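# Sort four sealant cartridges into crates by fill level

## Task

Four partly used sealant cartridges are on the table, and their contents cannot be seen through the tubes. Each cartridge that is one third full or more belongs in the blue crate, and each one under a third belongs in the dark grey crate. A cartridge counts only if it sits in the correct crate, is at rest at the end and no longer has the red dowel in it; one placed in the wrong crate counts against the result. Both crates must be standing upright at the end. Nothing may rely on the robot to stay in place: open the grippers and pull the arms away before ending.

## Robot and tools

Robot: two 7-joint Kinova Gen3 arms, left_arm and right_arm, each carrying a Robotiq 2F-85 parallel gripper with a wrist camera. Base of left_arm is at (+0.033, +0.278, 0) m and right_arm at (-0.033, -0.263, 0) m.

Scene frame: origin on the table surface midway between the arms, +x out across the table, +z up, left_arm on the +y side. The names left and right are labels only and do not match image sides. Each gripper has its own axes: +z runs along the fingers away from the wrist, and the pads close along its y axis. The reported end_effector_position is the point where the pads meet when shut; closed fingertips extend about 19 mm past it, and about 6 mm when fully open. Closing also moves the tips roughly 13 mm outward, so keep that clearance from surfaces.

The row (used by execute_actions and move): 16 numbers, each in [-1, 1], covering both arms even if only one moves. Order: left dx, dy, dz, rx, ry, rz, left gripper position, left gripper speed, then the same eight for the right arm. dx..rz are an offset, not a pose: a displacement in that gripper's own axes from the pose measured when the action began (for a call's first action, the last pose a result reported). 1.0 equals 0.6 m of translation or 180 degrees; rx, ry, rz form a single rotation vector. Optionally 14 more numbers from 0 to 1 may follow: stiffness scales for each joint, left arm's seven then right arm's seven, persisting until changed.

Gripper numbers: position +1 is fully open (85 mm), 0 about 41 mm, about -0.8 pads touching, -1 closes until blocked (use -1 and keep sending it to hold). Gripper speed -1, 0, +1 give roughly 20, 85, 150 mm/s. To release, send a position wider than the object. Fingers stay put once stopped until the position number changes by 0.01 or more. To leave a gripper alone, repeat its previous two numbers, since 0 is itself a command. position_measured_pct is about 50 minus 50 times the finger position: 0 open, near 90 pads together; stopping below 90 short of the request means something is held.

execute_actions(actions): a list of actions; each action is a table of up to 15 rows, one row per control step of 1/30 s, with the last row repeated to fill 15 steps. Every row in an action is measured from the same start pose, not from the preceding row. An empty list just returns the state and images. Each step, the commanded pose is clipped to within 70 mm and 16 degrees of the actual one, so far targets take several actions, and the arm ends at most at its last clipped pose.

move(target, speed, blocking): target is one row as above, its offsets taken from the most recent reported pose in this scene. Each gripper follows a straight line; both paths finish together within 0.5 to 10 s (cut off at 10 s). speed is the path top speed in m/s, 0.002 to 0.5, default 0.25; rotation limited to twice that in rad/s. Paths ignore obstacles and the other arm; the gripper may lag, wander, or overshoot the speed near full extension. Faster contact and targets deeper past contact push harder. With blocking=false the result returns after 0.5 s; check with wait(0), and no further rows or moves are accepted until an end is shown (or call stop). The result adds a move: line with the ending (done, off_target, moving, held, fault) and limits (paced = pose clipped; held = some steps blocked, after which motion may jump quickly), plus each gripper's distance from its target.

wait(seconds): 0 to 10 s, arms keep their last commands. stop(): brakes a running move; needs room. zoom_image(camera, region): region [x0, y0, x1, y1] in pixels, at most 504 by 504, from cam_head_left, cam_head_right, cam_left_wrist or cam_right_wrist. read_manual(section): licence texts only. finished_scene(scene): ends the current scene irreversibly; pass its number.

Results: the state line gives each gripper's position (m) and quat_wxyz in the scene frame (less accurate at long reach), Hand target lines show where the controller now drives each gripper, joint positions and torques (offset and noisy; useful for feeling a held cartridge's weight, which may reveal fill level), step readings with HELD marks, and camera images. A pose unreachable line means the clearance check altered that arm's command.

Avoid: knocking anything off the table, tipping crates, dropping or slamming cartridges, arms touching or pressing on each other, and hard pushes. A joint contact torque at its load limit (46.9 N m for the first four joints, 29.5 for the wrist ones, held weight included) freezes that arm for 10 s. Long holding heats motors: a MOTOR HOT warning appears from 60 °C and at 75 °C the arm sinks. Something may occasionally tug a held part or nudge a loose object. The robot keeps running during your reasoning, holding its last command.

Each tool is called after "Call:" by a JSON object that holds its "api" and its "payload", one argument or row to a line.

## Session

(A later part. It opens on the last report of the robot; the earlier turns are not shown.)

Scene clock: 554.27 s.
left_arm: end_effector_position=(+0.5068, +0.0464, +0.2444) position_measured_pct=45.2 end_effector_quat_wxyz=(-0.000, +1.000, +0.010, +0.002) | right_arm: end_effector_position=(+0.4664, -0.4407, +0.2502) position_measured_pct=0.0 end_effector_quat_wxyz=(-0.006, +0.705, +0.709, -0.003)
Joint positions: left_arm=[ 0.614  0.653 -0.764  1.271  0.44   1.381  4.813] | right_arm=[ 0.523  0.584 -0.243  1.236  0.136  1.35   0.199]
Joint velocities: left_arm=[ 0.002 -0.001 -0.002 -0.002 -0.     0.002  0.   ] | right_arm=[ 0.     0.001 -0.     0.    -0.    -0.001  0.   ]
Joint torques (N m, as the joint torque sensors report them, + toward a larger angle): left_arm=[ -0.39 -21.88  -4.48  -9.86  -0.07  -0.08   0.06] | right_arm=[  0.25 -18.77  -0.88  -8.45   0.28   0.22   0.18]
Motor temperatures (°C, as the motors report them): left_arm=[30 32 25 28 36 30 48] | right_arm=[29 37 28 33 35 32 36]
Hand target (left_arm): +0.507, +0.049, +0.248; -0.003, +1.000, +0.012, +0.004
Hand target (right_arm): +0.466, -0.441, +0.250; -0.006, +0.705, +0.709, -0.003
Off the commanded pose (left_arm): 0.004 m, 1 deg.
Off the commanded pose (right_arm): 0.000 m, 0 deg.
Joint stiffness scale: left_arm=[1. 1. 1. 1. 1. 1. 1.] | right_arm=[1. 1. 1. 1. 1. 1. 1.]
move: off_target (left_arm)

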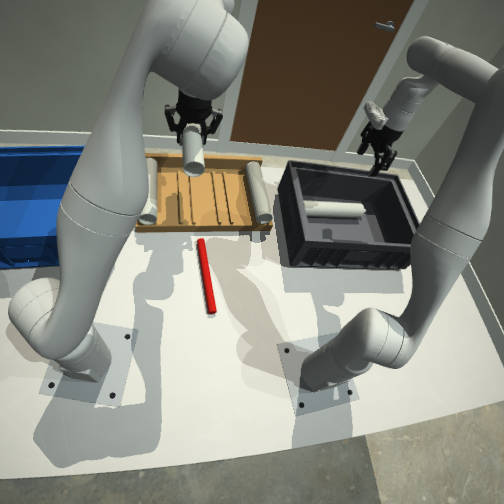

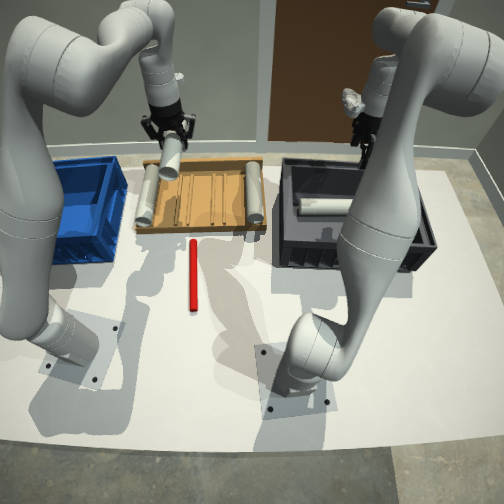

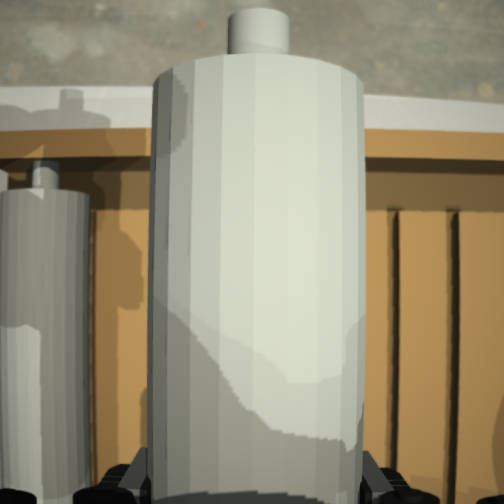

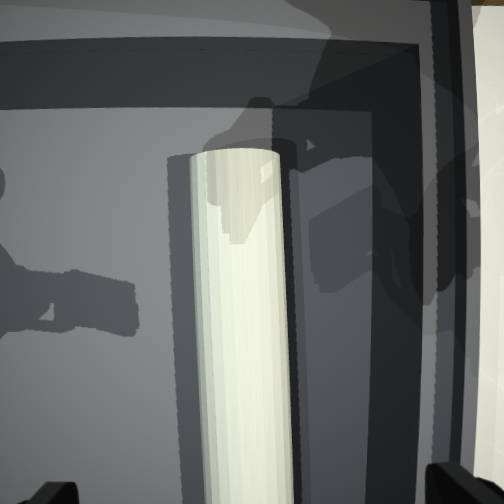

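Call:
{"api": "move", "payload": {
  "target": [-0.067, -0.64, 0, 0, 0, 0.5, -1, 0, 0.998, 0.064, 0, 0, 0, -0.5, 1, 0],
  "speed": 0.25
}}

Scene clock: 567.93 s.
left_arm: end_effector_position=(+0.4584, +0.4315, +0.2464) position_measured_pct=45.2 end_effector_quat_wxyz=(-0.005, +0.716, -0.698, -0.000) | right_arm: end_effector_position=(+0.4999, +0.1604, +0.2560) position_measured_pct=0.0 end_effector_quat_wxyz=(-0.004, -0.001, +1.000, +0.011)
Joint positions: left_arm=[-0.103  0.468 -0.751  1.553  0.328  1.241  2.467] | right_arm=[-0.592  1.153 -0.53   0.04   0.498  1.946  0.857]
Joint velocities: left_arm=[-0.002  0.001  0.     0.    -0.    -0.    -0.001] | right_arm=[-0.017  0.027  0.016 -0.048  0.     0.017  0.011]
Joint torques (N m, as the joint torque sensors report them, + toward a larger angle): left_arm=[ -0.28 -17.82  -3.85  -9.96  -0.09   0.12   0.24] | right_arm=[  0.17 -26.14   0.66  -6.88   0.12   0.21   0.09]
Motor temperatures (°C, as the motors report them): left_arm=[30 32 25 28 36 30 48] | right_arm=[29 37 28 33 35 32 36]
Hand target (left_arm): +0.460, +0.429, +0.246; -0.003, +0.714, -0.700, +0.002
Hand target (right_arm): +0.500, +0.159, +0.253; -0.004, -0.003, +1.000, +0.006
Off the commanded pose (left_arm): 0.003 m, 1 deg.
Off the commanded pose (right_arm): 0.005 m, 1 deg.
Joint stiffness scale: left_arm=[1. 1. 1. 1. 1. 1. 1.] | right_arm=[1. 1. 1. 1. 1. 1. 1.]
elbow stopped short (right arm): the move would have taken joint 4 (elbow) straighter than the controller allows; a more bent joint 4 avoids this.
move: off_target (right_arm)

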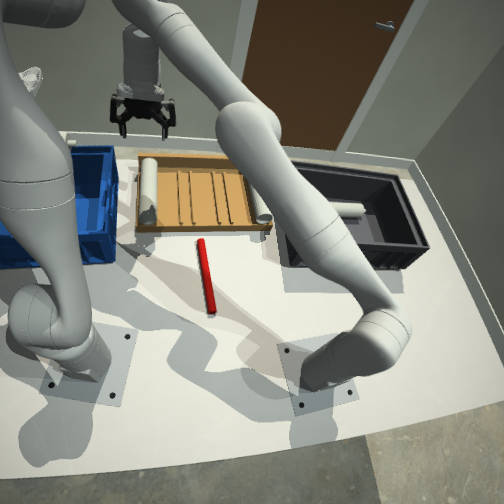

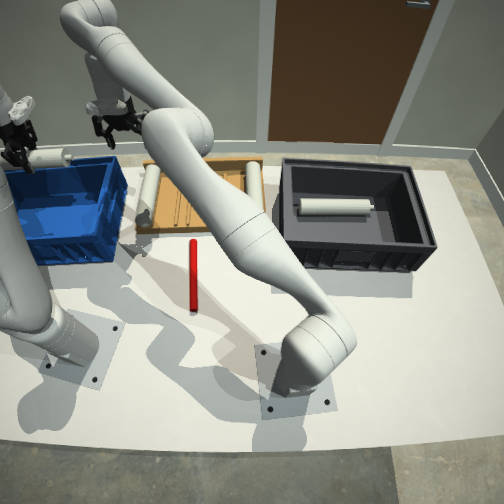

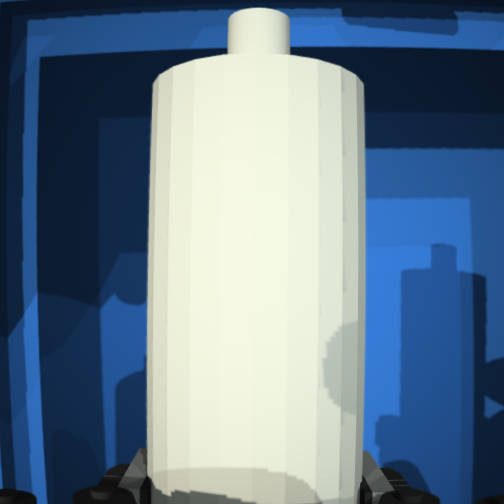

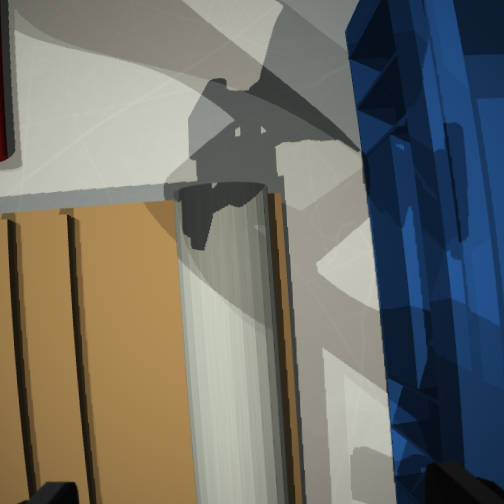

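Call:
{"api": "move", "payload": {
  "target": [-0.05, 0, 0.349, 0, 0, 0, -1, 0, 0, -0.007, 0.21, 0, 0, 0, 1, 0],
  "speed": 0.12
}}

Call:
{"api": "move", "payload": {
  "target": [0, 0, 0, 0, 0, 0, 0.7, 0, 0, 0, 0, 0, 0, 0, 1, 0]
}}

Scene clock: 585.00 s.
left_arm: end_effector_position=(+0.4595, +0.4653, +0.0406) position_measured_pct=45.2 end_effector_quat_wxyz=(-0.007, +0.716, -0.698, -0.002) | right_arm: end_effector_position=(+0.4981, +0.1596, +0.1328) position_measured_pct=0.0 end_effector_quat_wxyz=(-0.004, -0.005, +1.000, +0.010)
Joint positions: left_arm=[-0.293  0.779 -0.577  1.78   0.586  0.746  2.197] | right_arm=[-0.448  1.092 -0.576  0.658  0.488  1.468  0.7  ]
Joint velocities: left_arm=[-0.007  0.002  0.008 -0.     0.    -0.002 -0.001] | right_arm=[ 0.    -0.     0.    -0.001  0.    -0.002 -0.001]
Joint torques (N m, as the joint torque sensors report them, + toward a larger angle): left_arm=[ -0.1  -21.09  -4.43  -6.2   -0.06   0.01   0.22] | right_arm=[  0.41 -25.36  -1.78  -7.84   0.     0.13   0.46]
Motor temperatures (°C, as the motors report them): left_arm=[30 32 25 28 36 30 48] | right_arm=[29 37 28 33 35 32 36]
Hand target (left_arm): +0.459, +0.464, +0.038; -0.006, +0.716, -0.698, -0.001
Hand target (right_arm): +0.499, +0.159, +0.130; -0.004, -0.001, +1.000, +0.011
Off the commanded pose (left_arm): 0.004 m, 0 deg.
Off the commanded pose (right_arm): 0.003 m, 0 deg.
Joint stiffness scale: left_arm=[1. 1. 1. 1. 1. 1. 1.] | right_arm=[1. 1. 1. 1. 1. 1. 1.]
move: off_target (left_arm)

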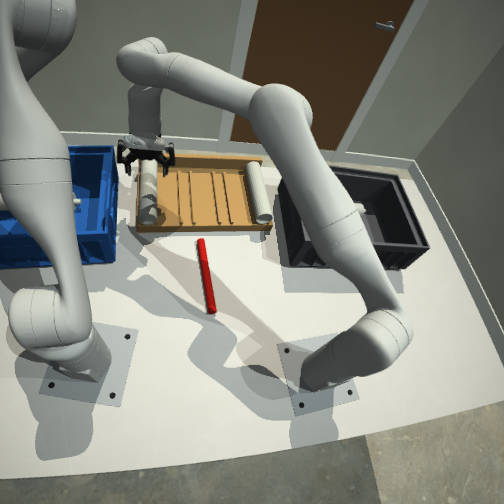

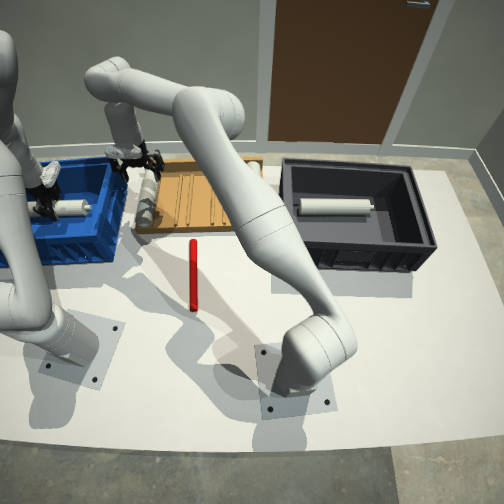

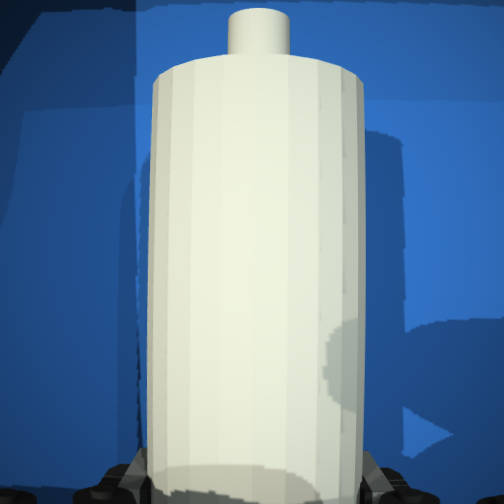

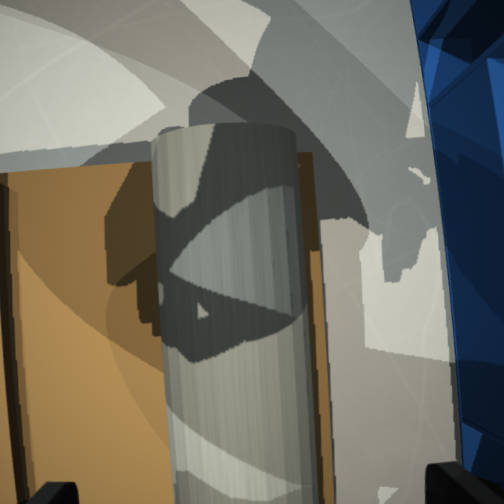

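Scene clock: 585.70 s.
left_arm: end_effector_position=(+0.4595, +0.4653, +0.0406) position_measured_pct=15.1 end_effector_quat_wxyz=(-0.007, +0.716, -0.698, -0.002) | right_arm: end_effector_position=(+0.4981, +0.1596, +0.1328) position_measured_pct=0.0 end_effector_quat_wxyz=(-0.004, -0.005, +1.000, +0.010)
Joint positions: left_arm=[-0.293  0.779 -0.577  1.78   0.586  0.746  2.197] | right_arm=[-0.448  1.092 -0.576  0.658  0.488  1.468  0.7  ]
Joint velocities: left_arm=[ 0.    -0.002 -0.     0.    -0.     0.    -0.001] | right_arm=[-0.001 -0.    -0.001  0.001  0.001 -0.    -0.   ]
Joint torques (N m, as the joint torque sensors report them, + toward a larger angle): left_arm=[  0.03 -18.75  -3.73  -4.92  -0.26   0.17   0.25] | right_arm=[  0.09 -25.62  -2.22  -7.96   0.42   0.09   0.25]
Motor temperatures (°C, as the motors report them): left_arm=[30 32 25 28 36 30 48] | right_arm=[29 37 28 33 35 32 36]
Hand target (left_arm): +0.459, +0.465, +0.041; -0.007, +0.716, -0.698, -0.002
Hand target (right_arm): +0.498, +0.160, +0.133; -0.004, -0.005, +1.000, +0.010
Off the commanded pose (left_arm): 0.000 m, 0 deg.
Off the commanded pose (right_arm): 0.000 m, 0 deg.
Joint stiffness scale: left_arm=[1. 1. 1. 1. 1. 1. 1.] | right_arm=[1. 1. 1. 1. 1. 1. 1.]
move: done

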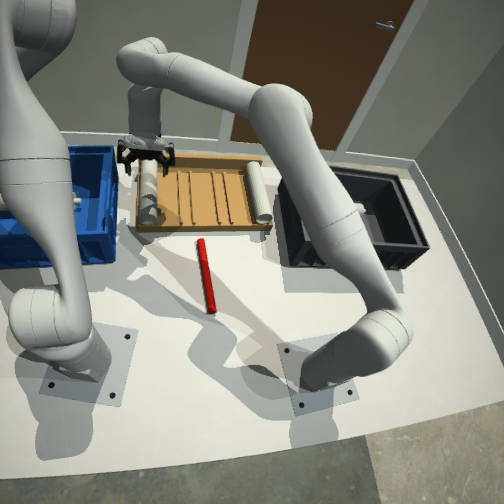

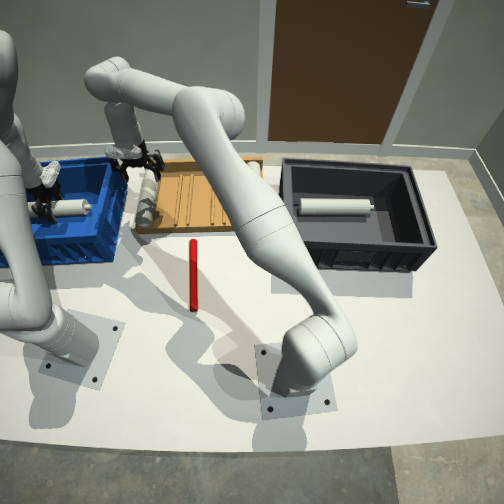

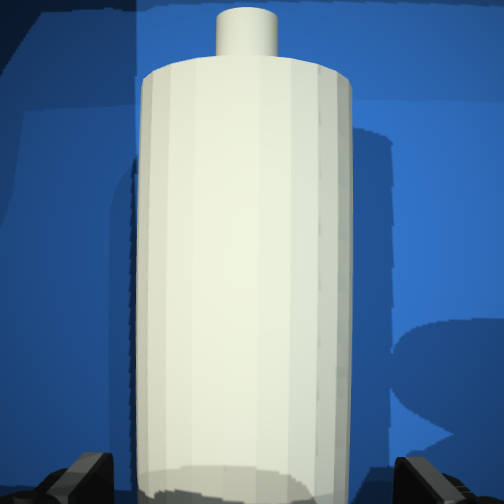

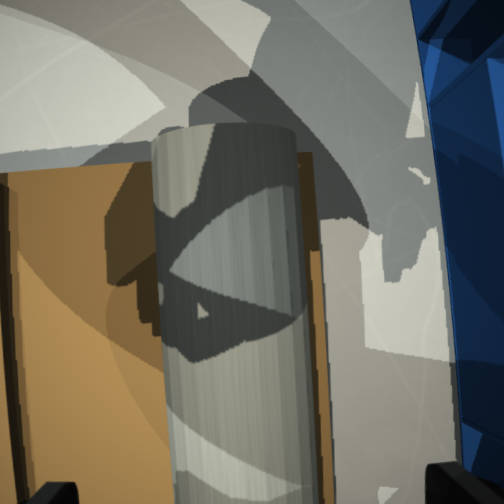

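Call:
{"api": "move", "payload": {
  "target": [0, 0, -0.35, 0, 0, 0, 1, 0, 0, 0, 0.13, 0, 0, 0, 1, 0],
  "speed": 0.1
}}

Call:
{"api": "move", "payload": {
  "target": [0, 0, 0, 0, 0, 0, 1, 0, 0, 0, 0, 0, 0, 0, -1, 0]
}}

Call:
{"api": "move", "payload": {
  "target": [0, 0, 0, 0, 0, 0, 1, 0, 0, 0, -0.2, 0, 0, 0, -1, 0],
  "speed": 0.12
}}

Scene clock: 598.40 s.
left_arm: end_effector_position=(+0.4598, +0.4599, +0.2472) position_measured_pct=0.0 end_effector_quat_wxyz=(-0.005, +0.715, -0.700, +0.002) | right_arm: end_effector_position=(+0.4954, +0.1638, +0.0582) position_measured_pct=0.0 end_effector_quat_wxyz=(-0.005, -0.008, +1.000, +0.013)
Joint positions: left_arm=[-0.171  0.495 -0.757  1.513  0.351  1.262  2.394] | right_arm=[-0.442  1.158 -0.545  0.76   0.488  1.306  0.68 ]
Joint velocities: left_arm=[ 0.003 -0.    -0.004 -0.001  0.     0.001  0.   ] | right_arm=[ 0.     0.001  0.001 -0.     0.001 -0.    -0.001]
Joint torques (N m, as the joint torque sensors report them, + toward a larger angle): left_arm=[ -0.61 -16.65  -3.1   -8.59  -0.14  -0.22   0.15] | right_arm=[  0.43 -25.83  -2.59  -7.57  -0.02   0.19   0.23]
Motor temperatures (°C, as the motors report them): left_arm=[30 32 25 28 36 30 48] | right_arm=[29 37 28 33 35 32 36]
Hand target (left_arm): +0.458, +0.462, +0.250; -0.007, +0.716, -0.698, -0.001
Hand target (right_arm): +0.497, +0.161, +0.055; -0.004, -0.005, +1.000, +0.010
Off the commanded pose (left_arm): 0.005 m, 1 deg.
Off the commanded pose (right_arm): 0.005 m, 0 deg.
Joint stiffness scale: left_arm=[1. 1. 1. 1. 1. 1. 1.] | right_arm=[1. 1. 1. 1. 1. 1. 1.]
move: off_target (left_arm, right_arm)

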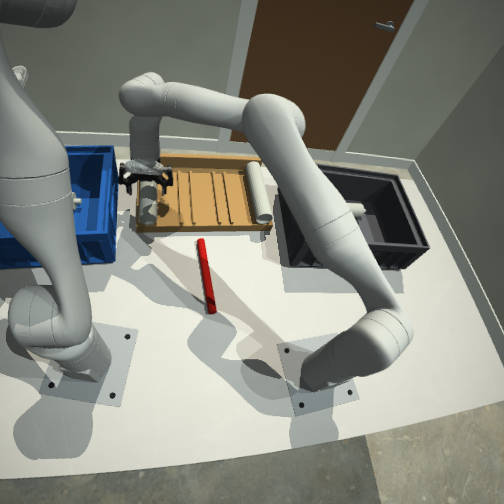

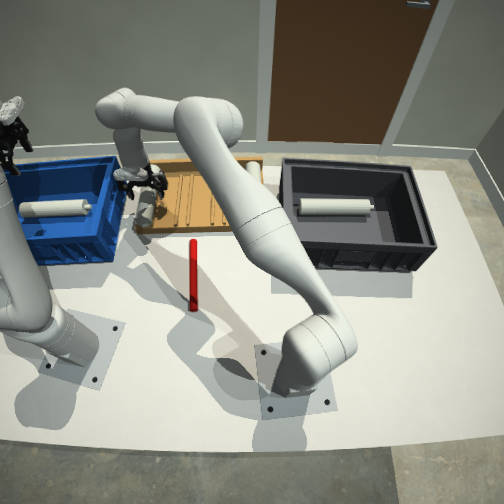

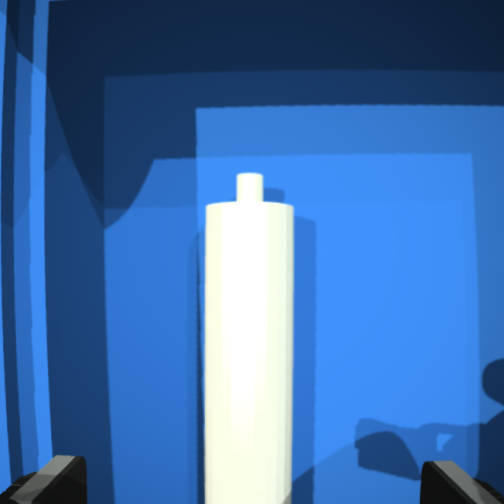

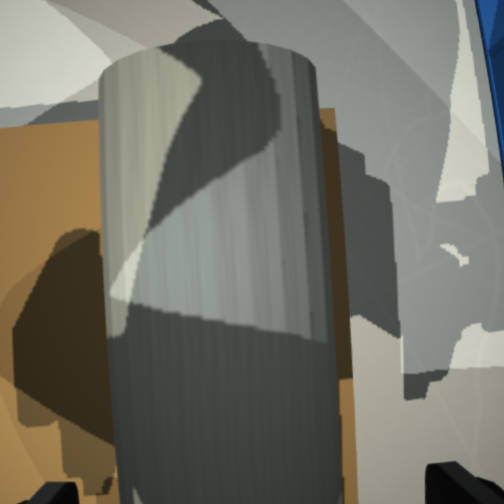

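Scene clock: 599.23 s.
left_arm: end_effector_position=(+0.4598, +0.4599, +0.2472) position_measured_pct=0.0 end_effector_quat_wxyz=(-0.005, +0.715, -0.700, +0.002) | right_arm: end_effector_position=(+0.4956, +0.1604, +0.0587) position_measured_pct=46.0 end_effector_quat_wxyz=(-0.007, -0.006, +1.000, +0.010)
Joint positions: left_arm=[-0.171  0.495 -0.757  1.513  0.351  1.262  2.394] | right_arm=[-0.439  1.157 -0.544  0.76   0.488  1.313  0.68 ]
Joint velocities: left_arm=[-0.     0.002 -0.001  0.    -0.    -0.001 -0.   ] | right_arm=[-0.    -0.    -0.    -0.003  0.001  0.001 -0.001]
Joint torques (N m, as the joint torque sensors report them, + toward a larger angle): left_arm=[ -0.48 -16.64  -3.28  -8.4   -0.19  -0.06  -0.05] | right_arm=[ -3.26 -23.33  -4.54  -8.51  -1.24  -2.62   0.06]
Motor temperatures (°C, as the motors report them): left_arm=[30 32 25 28 36 30 48] | right_arm=[29 37 28 33 35 32 36]
Hand target (left_arm): +0.460, +0.460, +0.247; -0.005, +0.715, -0.700, +0.002
Hand target (right_arm): +0.495, +0.164, +0.058; -0.005, -0.008, +1.000, +0.013
Off the commanded pose (left_arm): 0.000 m, 0 deg.
Off the commanded pose (right_arm): 0.003 m, 0 deg.
Joint stiffness scale: left_arm=[1. 1. 1. 1. 1. 1. 1.] | right_arm=[1. 1. 1. 1. 1. 1. 1.]
move: done

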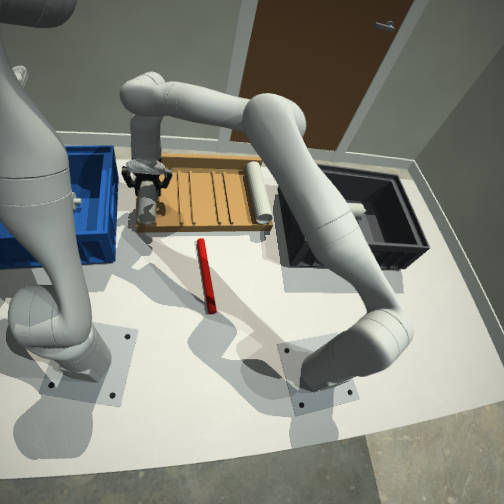

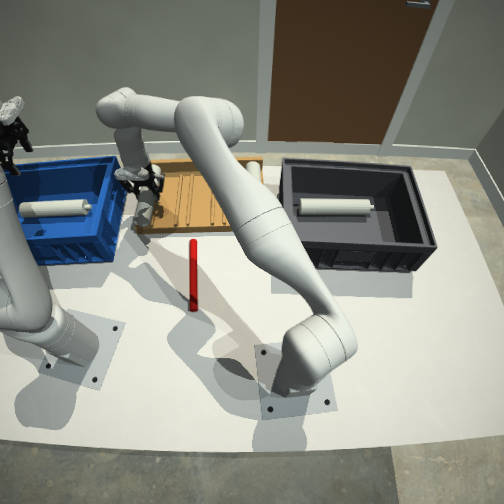

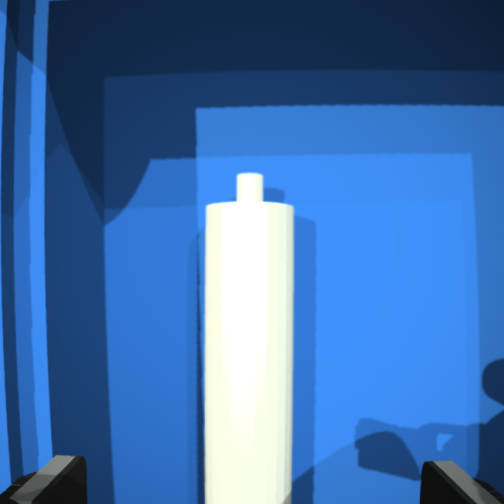

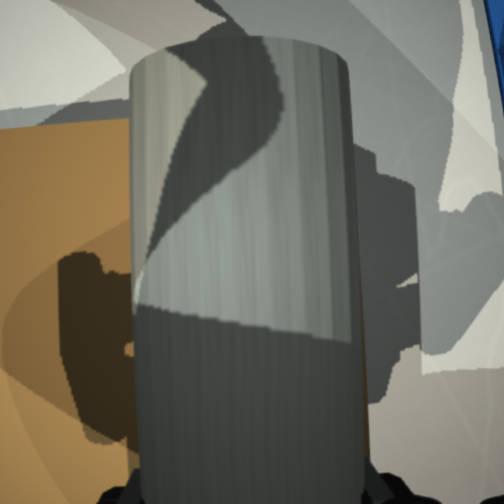

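Scene clock: 600.67 s.
left_arm: end_effector_position=(+0.4598, +0.4599, +0.2472) position_measured_pct=0.0 end_effector_quat_wxyz=(-0.005, +0.715, -0.700, +0.002) | right_arm: end_effector_position=(+0.5006, +0.1551, +0.1762) position_measured_pct=46.0 end_effector_quat_wxyz=(-0.004, -0.002, +1.000, +0.008)
Joint positions: left_arm=[-0.171  0.495 -0.757  1.513  0.351  1.262  2.394] | right_arm=[-0.465  1.072 -0.574  0.549  0.481  1.588  0.728]
Joint velocities: left_arm=[ 0.     0.     0.001  0.    -0.    -0.001 -0.   ] | right_arm=[-0.002 -0.001 -0.002 -0.003  0.001  0.    -0.001]
Joint torques (N m, as the joint torque sensors report them, + toward a larger angle): left_arm=[ -0.25 -16.85  -3.58  -7.96   0.01   0.01   0.15] | right_arm=[  0.1  -26.48  -2.34  -8.41  -0.06   0.17   0.35]
Motor temperatures (°C, as the motors report them): left_arm=[30 32 25 28 36 30 48] | right_arm=[29 37 28 33 35 32 36]
Hand target (left_arm): +0.460, +0.460, +0.247; -0.005, +0.715, -0.700, +0.002
Hand target (right_arm): +0.497, +0.158, +0.179; -0.007, -0.006, +1.000, +0.010
Off the commanded pose (left_arm): 0.000 m, 0 deg.
Off the commanded pose (right_arm): 0.005 m, 1 deg.
Joint stiffness scale: left_arm=[1. 1. 1. 1. 1. 1. 1.] | right_arm=[1. 1. 1. 1. 1. 1. 1.]
move: off_target (right_arm)

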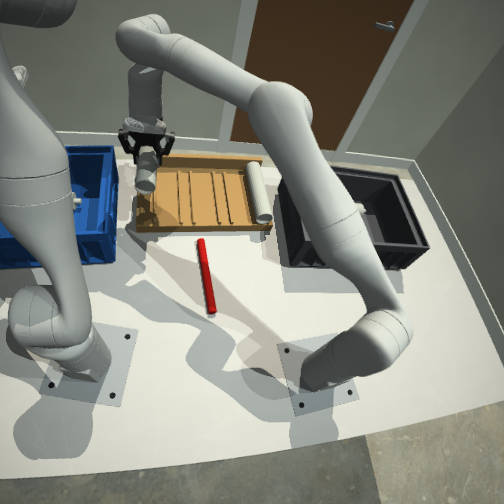

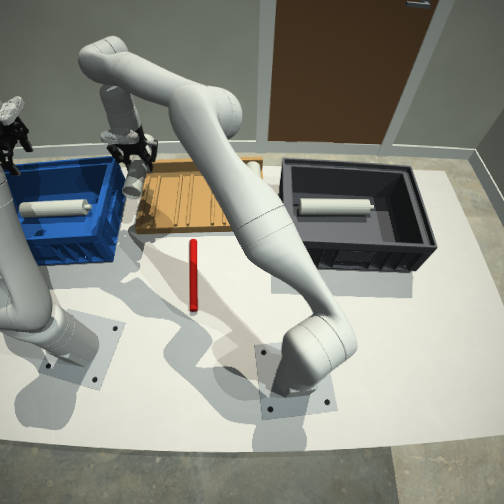

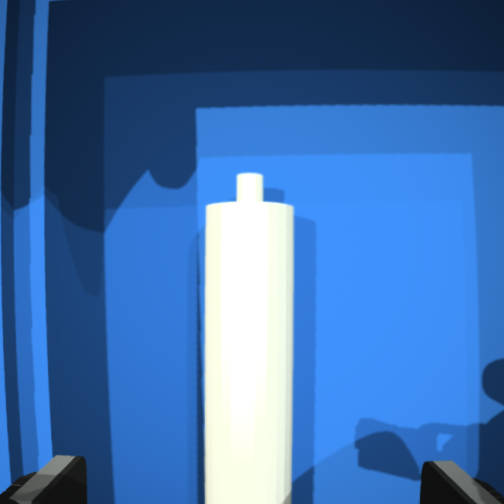

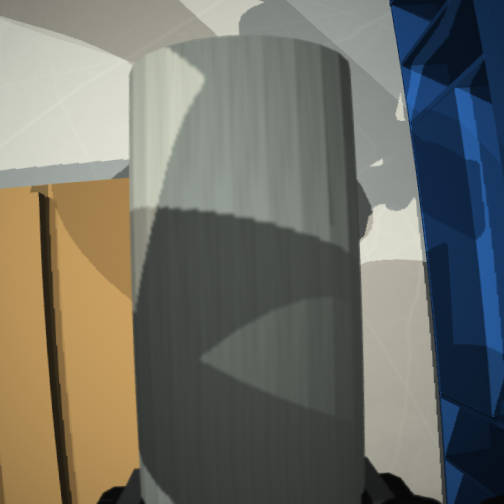

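Call:
{"api": "move", "payload": {
  "target": [0.983, -0.083, 0, 0, 0, -0.5, 1, 0, 0.218, -0.992, -0.106, 0, 0, 0.5, -1, 0],
  "speed": 0.25
}}

Scene clock: 614.00 s.
left_arm: end_effector_position=(+0.5229, -0.1258, +0.2455) position_measured_pct=0.0 end_effector_quat_wxyz=(-0.005, +1.000, +0.009, +0.008) | right_arm: end_effector_position=(+0.3741, -0.4438, +0.2338) position_measured_pct=46.0 end_effector_quat_wxyz=(-0.003, +0.706, +0.708, -0.001)
Joint positions: left_arm=[ 0.68   0.92  -0.739  0.711  0.552  1.636  5.156] | right_arm=[ 0.608  0.398 -0.217  1.597  0.09   1.162  0.281]
Joint velocities: left_arm=[-0.003  0.003  0.001 -0.003  0.     0.001  0.   ] | right_arm=[ 0.005 -0.001  0.    -0.002 -0.    -0.001 -0.001]
Joint torques (N m, as the joint torque sensors report them, + toward a larger angle): left_arm=[ -0.15 -25.24  -3.56  -8.08  -0.22  -0.13   0.25] | right_arm=[  0.22 -16.28  -0.45  -8.38  -0.03   0.32  -0.03]
Motor temperatures (°C, as the motors report them): left_arm=[30 32 25 28 36 30 48] | right_arm=[29 38 28 33 35 32 36]
Hand target (left_arm): +0.521, -0.128, +0.243; -0.003, +1.000, +0.010, +0.004
Hand target (right_arm): +0.374, -0.443, +0.233; -0.007, +0.706, +0.708, +0.001
Off the commanded pose (left_arm): 0.003 m, 1 deg.
Off the commanded pose (right_arm): 0.004 m, 1 deg.
Joint stiffness scale: left_arm=[1. 1. 1. 1. 1. 1. 1.] | right_arm=[1. 1. 1. 1. 1. 1. 1.]
move: off_target (right_arm)

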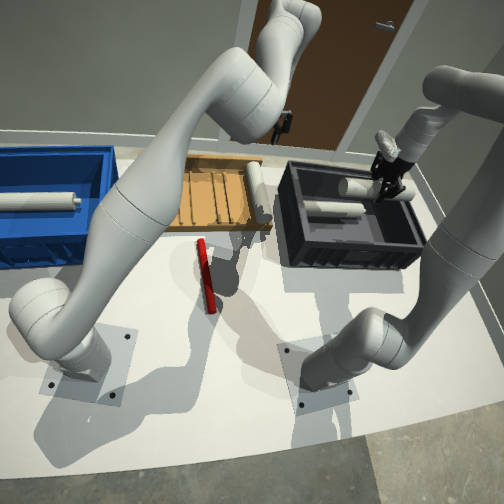

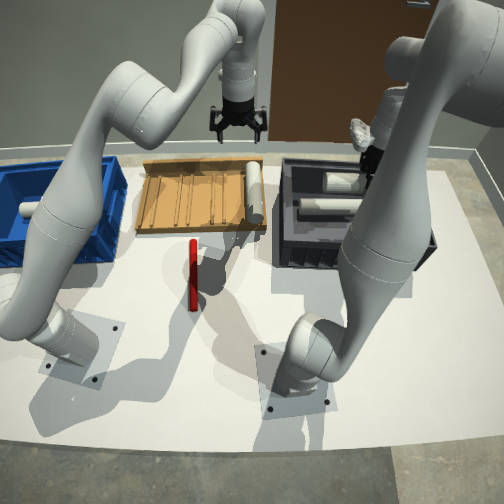

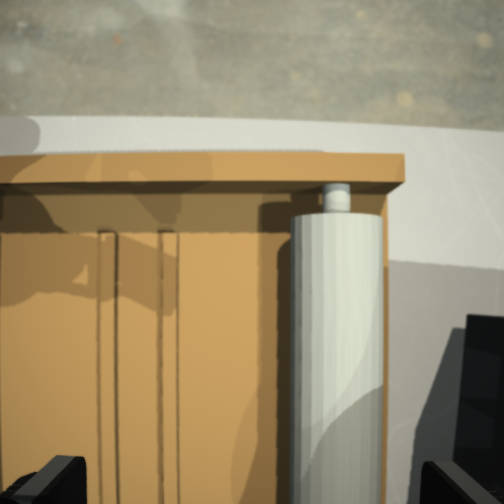

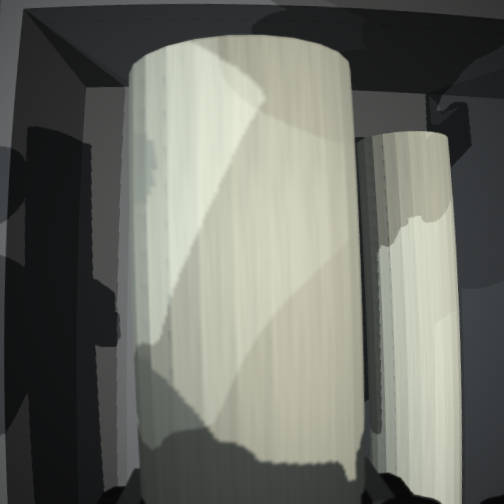

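Call:
{"api": "move", "payload": {
  "target": [-0.038, 0.077, 0.197, 0, 0, 0, 0.5, 0, 0, 0, 0.323, 0, 0, 0, -1, 0],
  "speed": 0.12
}}

Call:
{"api": "move", "payload": {
  "target": [0, 0, 0, -0.139, 0, 0, 0.5, 0, 0, 0, 0, 0, 0, 0, 0.6, 0],
  "speed": 0.15
}}

Scene clock: 641.80 s.
left_arm: end_effector_position=(+0.5063, -0.1671, +0.1302) position_measured_pct=25.0 end_effector_quat_wxyz=(-0.008, +1.000, +0.007, +0.012) | right_arm: end_effector_position=(+0.3739, -0.4424, +0.0421) position_measured_pct=46.0 end_effector_quat_wxyz=(-0.003, +0.706, +0.708, +0.001)
Joint positions: left_arm=[ 0.773  1.031 -0.707  0.869  0.575  1.39   5.181] | right_arm=[ 0.567  0.688 -0.165  1.845  0.171  0.627  0.21 ]
Joint velocities: left_arm=[ 0.    -0.    -0.001  0.     0.     0.001 -0.   ] | right_arm=[-0.005  0.003  0.003  0.    -0.    -0.    -0.001]
Joint torques (N m, as the joint torque sensors report them, + toward a larger angle): left_arm=[ -0.2  -25.85  -4.41  -7.56  -0.17  -0.13   0.02] | right_arm=[ -0.04 -18.76  -0.81  -5.51   0.17   0.19   0.  ]
Motor temperatures (°C, as the motors report them): left_arm=[30 33 25 28 36 30 48] | right_arm=[29 37 28 33 35 32 36]
Hand target (left_arm): +0.503, -0.171, +0.126; -0.005, +1.000, +0.009, +0.008
Hand target (right_arm): +0.373, -0.443, +0.040; -0.003, +0.706, +0.708, -0.001
Off the commanded pose (left_arm): 0.007 m, 1 deg.
Off the commanded pose (right_arm): 0.002 m, 0 deg.
Joint stiffness scale: left_arm=[1. 1. 1. 1. 1. 1. 1.] | right_arm=[1. 1. 1. 1. 1. 1. 1.]
move: off_target (left_arm)

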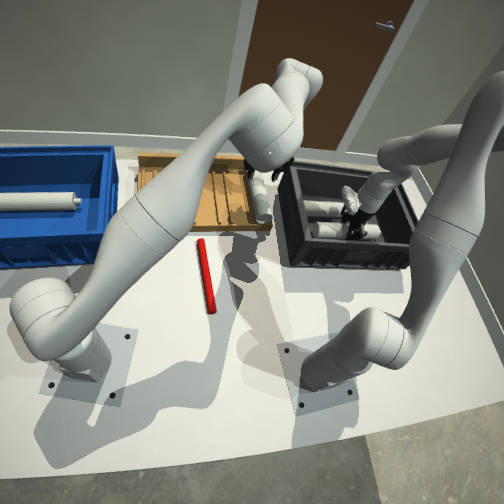

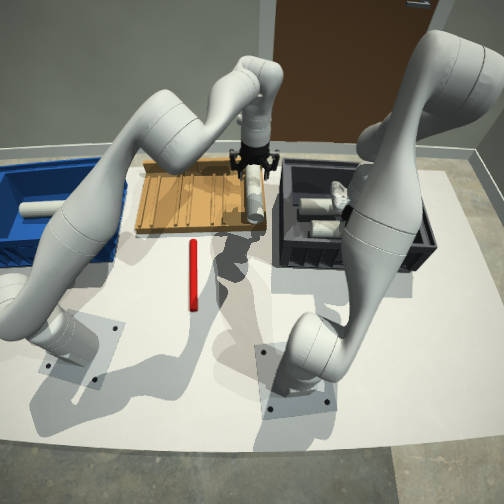

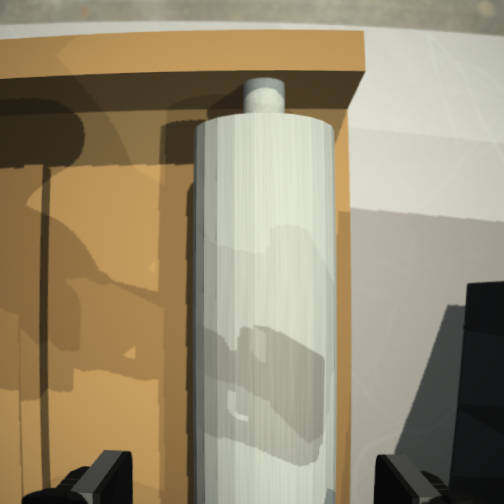

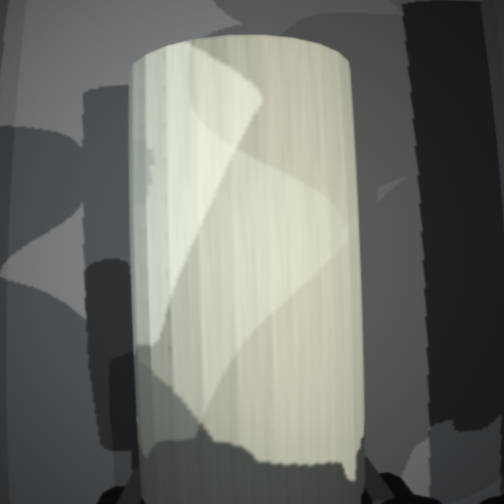

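Scene clock: 643.73 s.
left_arm: end_effector_position=(+0.5061, -0.1651, +0.1283) position_measured_pct=25.0 end_effector_quat_wxyz=(+0.203, +0.979, +0.004, +0.012) | right_arm: end_effector_position=(+0.3739, -0.4424, +0.0421) position_measured_pct=19.8 end_effector_quat_wxyz=(-0.003, +0.706, +0.708, +0.001)
Joint positions: left_arm=[ 0.639  0.841 -0.543  1.337  0.917  1.009  4.723] | right_arm=[ 0.567  0.688 -0.165  1.845  0.171  0.627  0.21 ]
Joint velocities: left_arm=[-0.003 -0.002  0.001  0.001  0.001  0.001 -0.001] | right_arm=[-0.    -0.     0.    -0.001  0.     0.001  0.   ]
Joint torques (N m, as the joint torque sensors report them, + toward a larger angle): left_arm=[ -0.05 -23.67  -2.98  -8.17   0.72  -0.05   0.02] | right_arm=[  0.57 -17.15  -0.53  -4.99  -0.02   0.13  -0.02]
Motor temperatures (°C, as the motors report them): left_arm=[30 33 25 28 36 30 48] | right_arm=[29 37 28 33 35 32 36]
Hand target (left_arm): +0.506, -0.167, +0.130; +0.208, +0.978, +0.005, +0.013
Hand target (right_arm): +0.374, -0.442, +0.042; -0.003, +0.706, +0.708, +0.001
Off the commanded pose (left_arm): 0.003 m, 1 deg.
Off the commanded pose (right_arm): 0.000 m, 0 deg.
Joint stiffness scale: left_arm=[1. 1. 1. 1. 1. 1. 1.] | right_arm=[1. 1. 1. 1. 1. 1. 1.]
move: done

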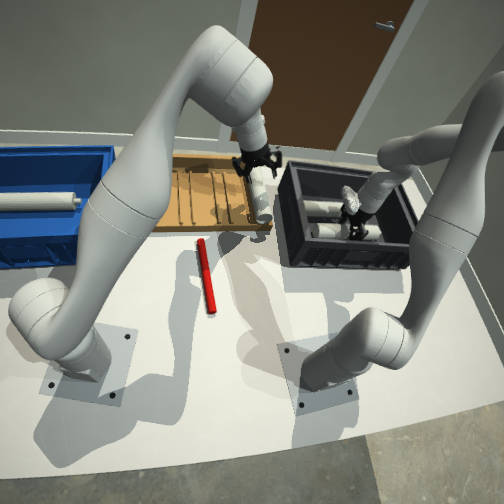

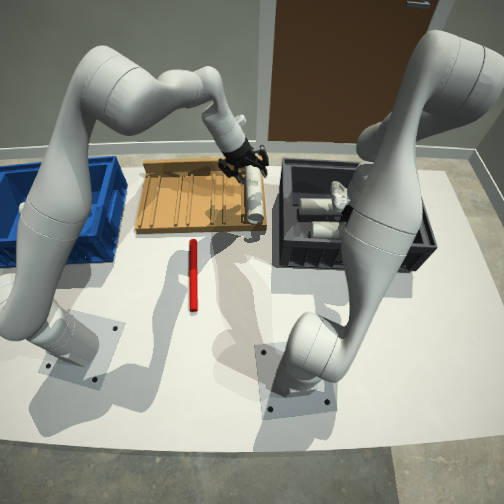

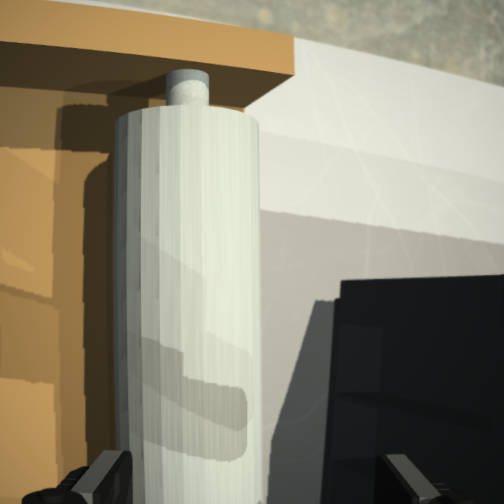

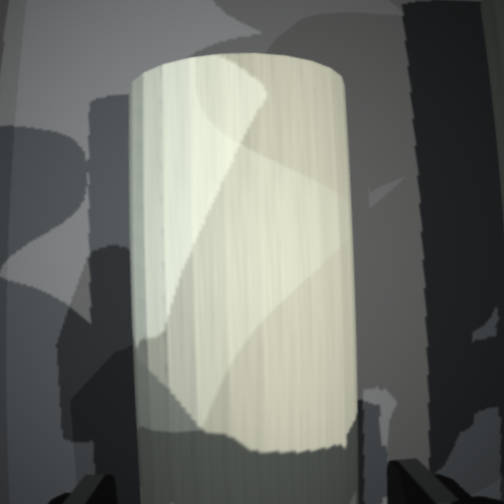

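Call:
{"api": "move", "payload": {
  "target": [0, -0.0385, 0, 0, 0, 0, 0.5, 0, 0, 0, -0.35, 0, 0, 0, 1, 0],
  "speed": 0.12
}}

Call:
{"api": "move", "payload": {
  "target": [0, 0, 0.1165, 0, 0, 0, 0.5, 0, 0, 0, 0, 0, 0, 0, 1, 0],
  "speed": 0.06
}}

Scene clock: 663.03 s.
left_arm: end_effector_position=(+0.5058, -0.1419, +0.1173) position_measured_pct=25.0 end_effector_quat_wxyz=(+0.198, +0.980, +0.003, +0.011) | right_arm: end_effector_position=(+0.3744, -0.4460, +0.2498) position_measured_pct=0.0 end_effector_quat_wxyz=(-0.002, +0.707, +0.707, -0.002)
Joint positions: left_arm=[ 0.617  0.834 -0.543  1.393  0.927  0.991  4.661] | right_arm=[ 0.604  0.384 -0.209  1.562  0.085  1.209  0.286]
Joint velocities: left_arm=[-0.    -0.001 -0.     0.     0.     0.    -0.   ] | right_arm=[-0.001 -0.001 -0.    -0.001  0.     0.002  0.001]
Joint torques (N m, as the joint torque sensors report them, + toward a larger angle): left_arm=[ -0.1  -23.25  -3.42  -7.73   0.67   0.09   0.14] | right_arm=[  0.53 -15.42  -0.11  -8.73   0.07   0.42   0.55]
Motor temperatures (°C, as the motors report them): left_arm=[30 33 25 28 36 30 48] | right_arm=[29 37 28 33 35 32 36]
Hand target (left_arm): +0.506, -0.144, +0.119; +0.203, +0.979, +0.004, +0.012
Hand target (right_arm): +0.375, -0.444, +0.252; -0.003, +0.706, +0.708, +0.001
Off the commanded pose (left_arm): 0.003 m, 1 deg.
Off the commanded pose (right_arm): 0.003 m, 0 deg.
Joint stiffness scale: left_arm=[1. 1. 1. 1. 1. 1. 1.] | right_arm=[1. 1. 1. 1. 1. 1. 1.]
move: done

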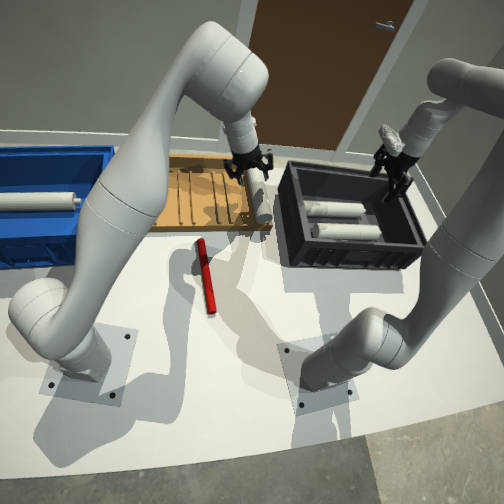

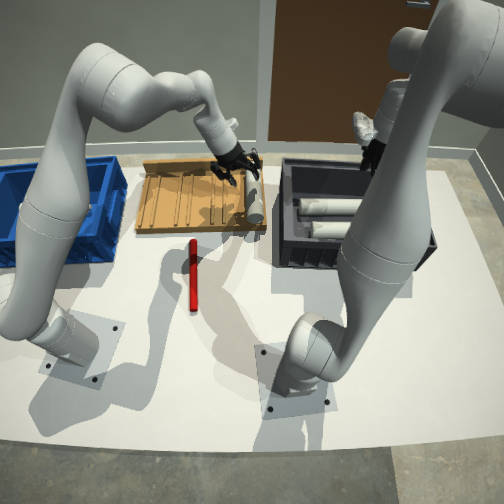

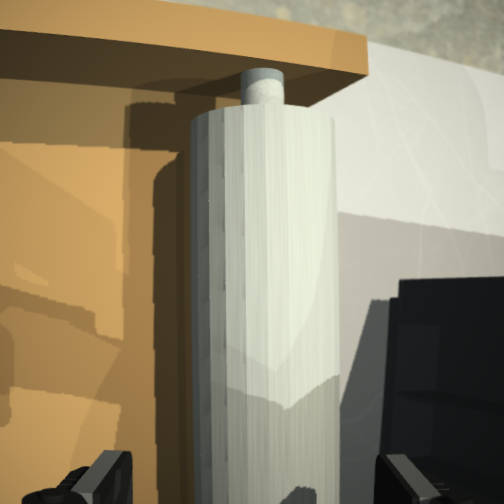

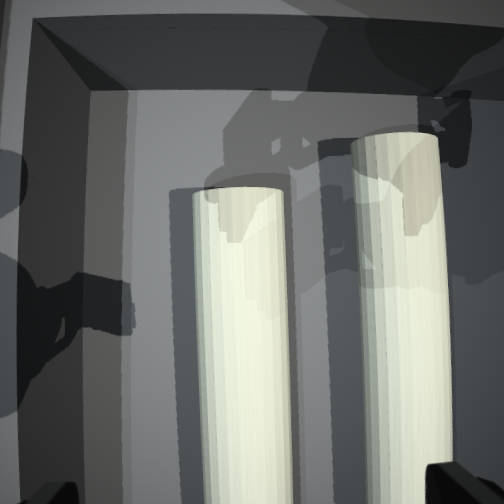

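Scene clock: 664.47 s.
left_arm: end_effector_position=(+0.5077, -0.1662, +0.0582) position_measured_pct=25.0 end_effector_quat_wxyz=(+0.196, +0.980, +0.004, +0.012) | right_arm: end_effector_position=(+0.3744, -0.4460, +0.2498) position_measured_pct=0.0 end_effector_quat_wxyz=(-0.002, +0.707, +0.707, -0.002)
Joint positions: left_arm=[ 0.617  0.94  -0.485  1.369  0.976  0.894  4.641] | right_arm=[ 0.604  0.384 -0.209  1.562  0.085  1.209  0.286]
Joint velocities: left_arm=[-0.001  0.001  0.    -0.003 -0.    -0.     0.   ] | right_arm=[ 0.    -0.     0.     0.    -0.     0.     0.001]
Joint torques (N m, as the joint torque sensors report them, + toward a larger angle): left_arm=[  0.16 -19.27  -2.19  -6.74   0.72  -0.84  -0.05] | right_arm=[  0.26 -15.9   -0.29  -8.38   0.15   0.32   0.22]
Motor temperatures (°C, as the motors report them): left_arm=[30 33 25 28 36 30 48] | right_arm=[29 37 28 33 35 32 36]
Hand target (left_arm): +0.507, -0.169, +0.053; +0.198, +0.980, +0.004, +0.011
Hand target (right_arm): +0.374, -0.446, +0.250; -0.002, +0.707, +0.707, -0.002
Off the commanded pose (left_arm): 0.006 m, 0 deg.
Off the commanded pose (right_arm): 0.000 m, 0 deg.
Joint stiffness scale: left_arm=[1. 1. 1. 1. 1. 1. 1.] | right_arm=[1. 1. 1. 1. 1. 1. 1.]
move: off_target (left_arm)

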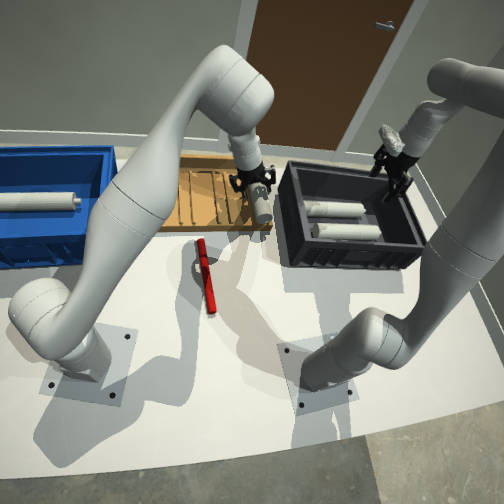

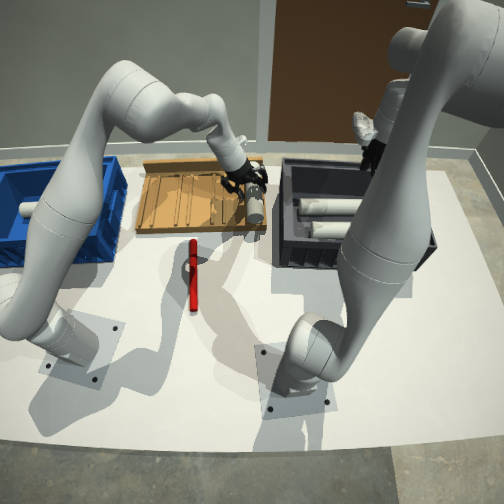

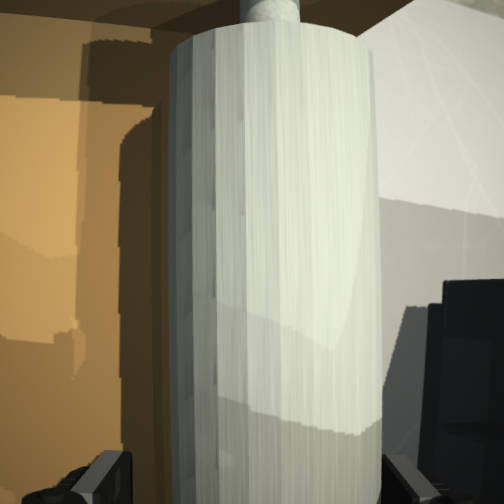

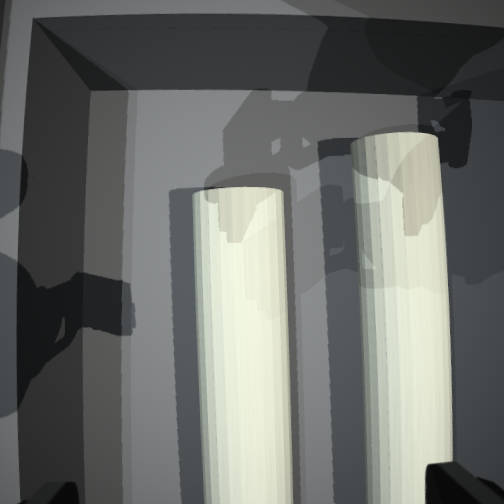

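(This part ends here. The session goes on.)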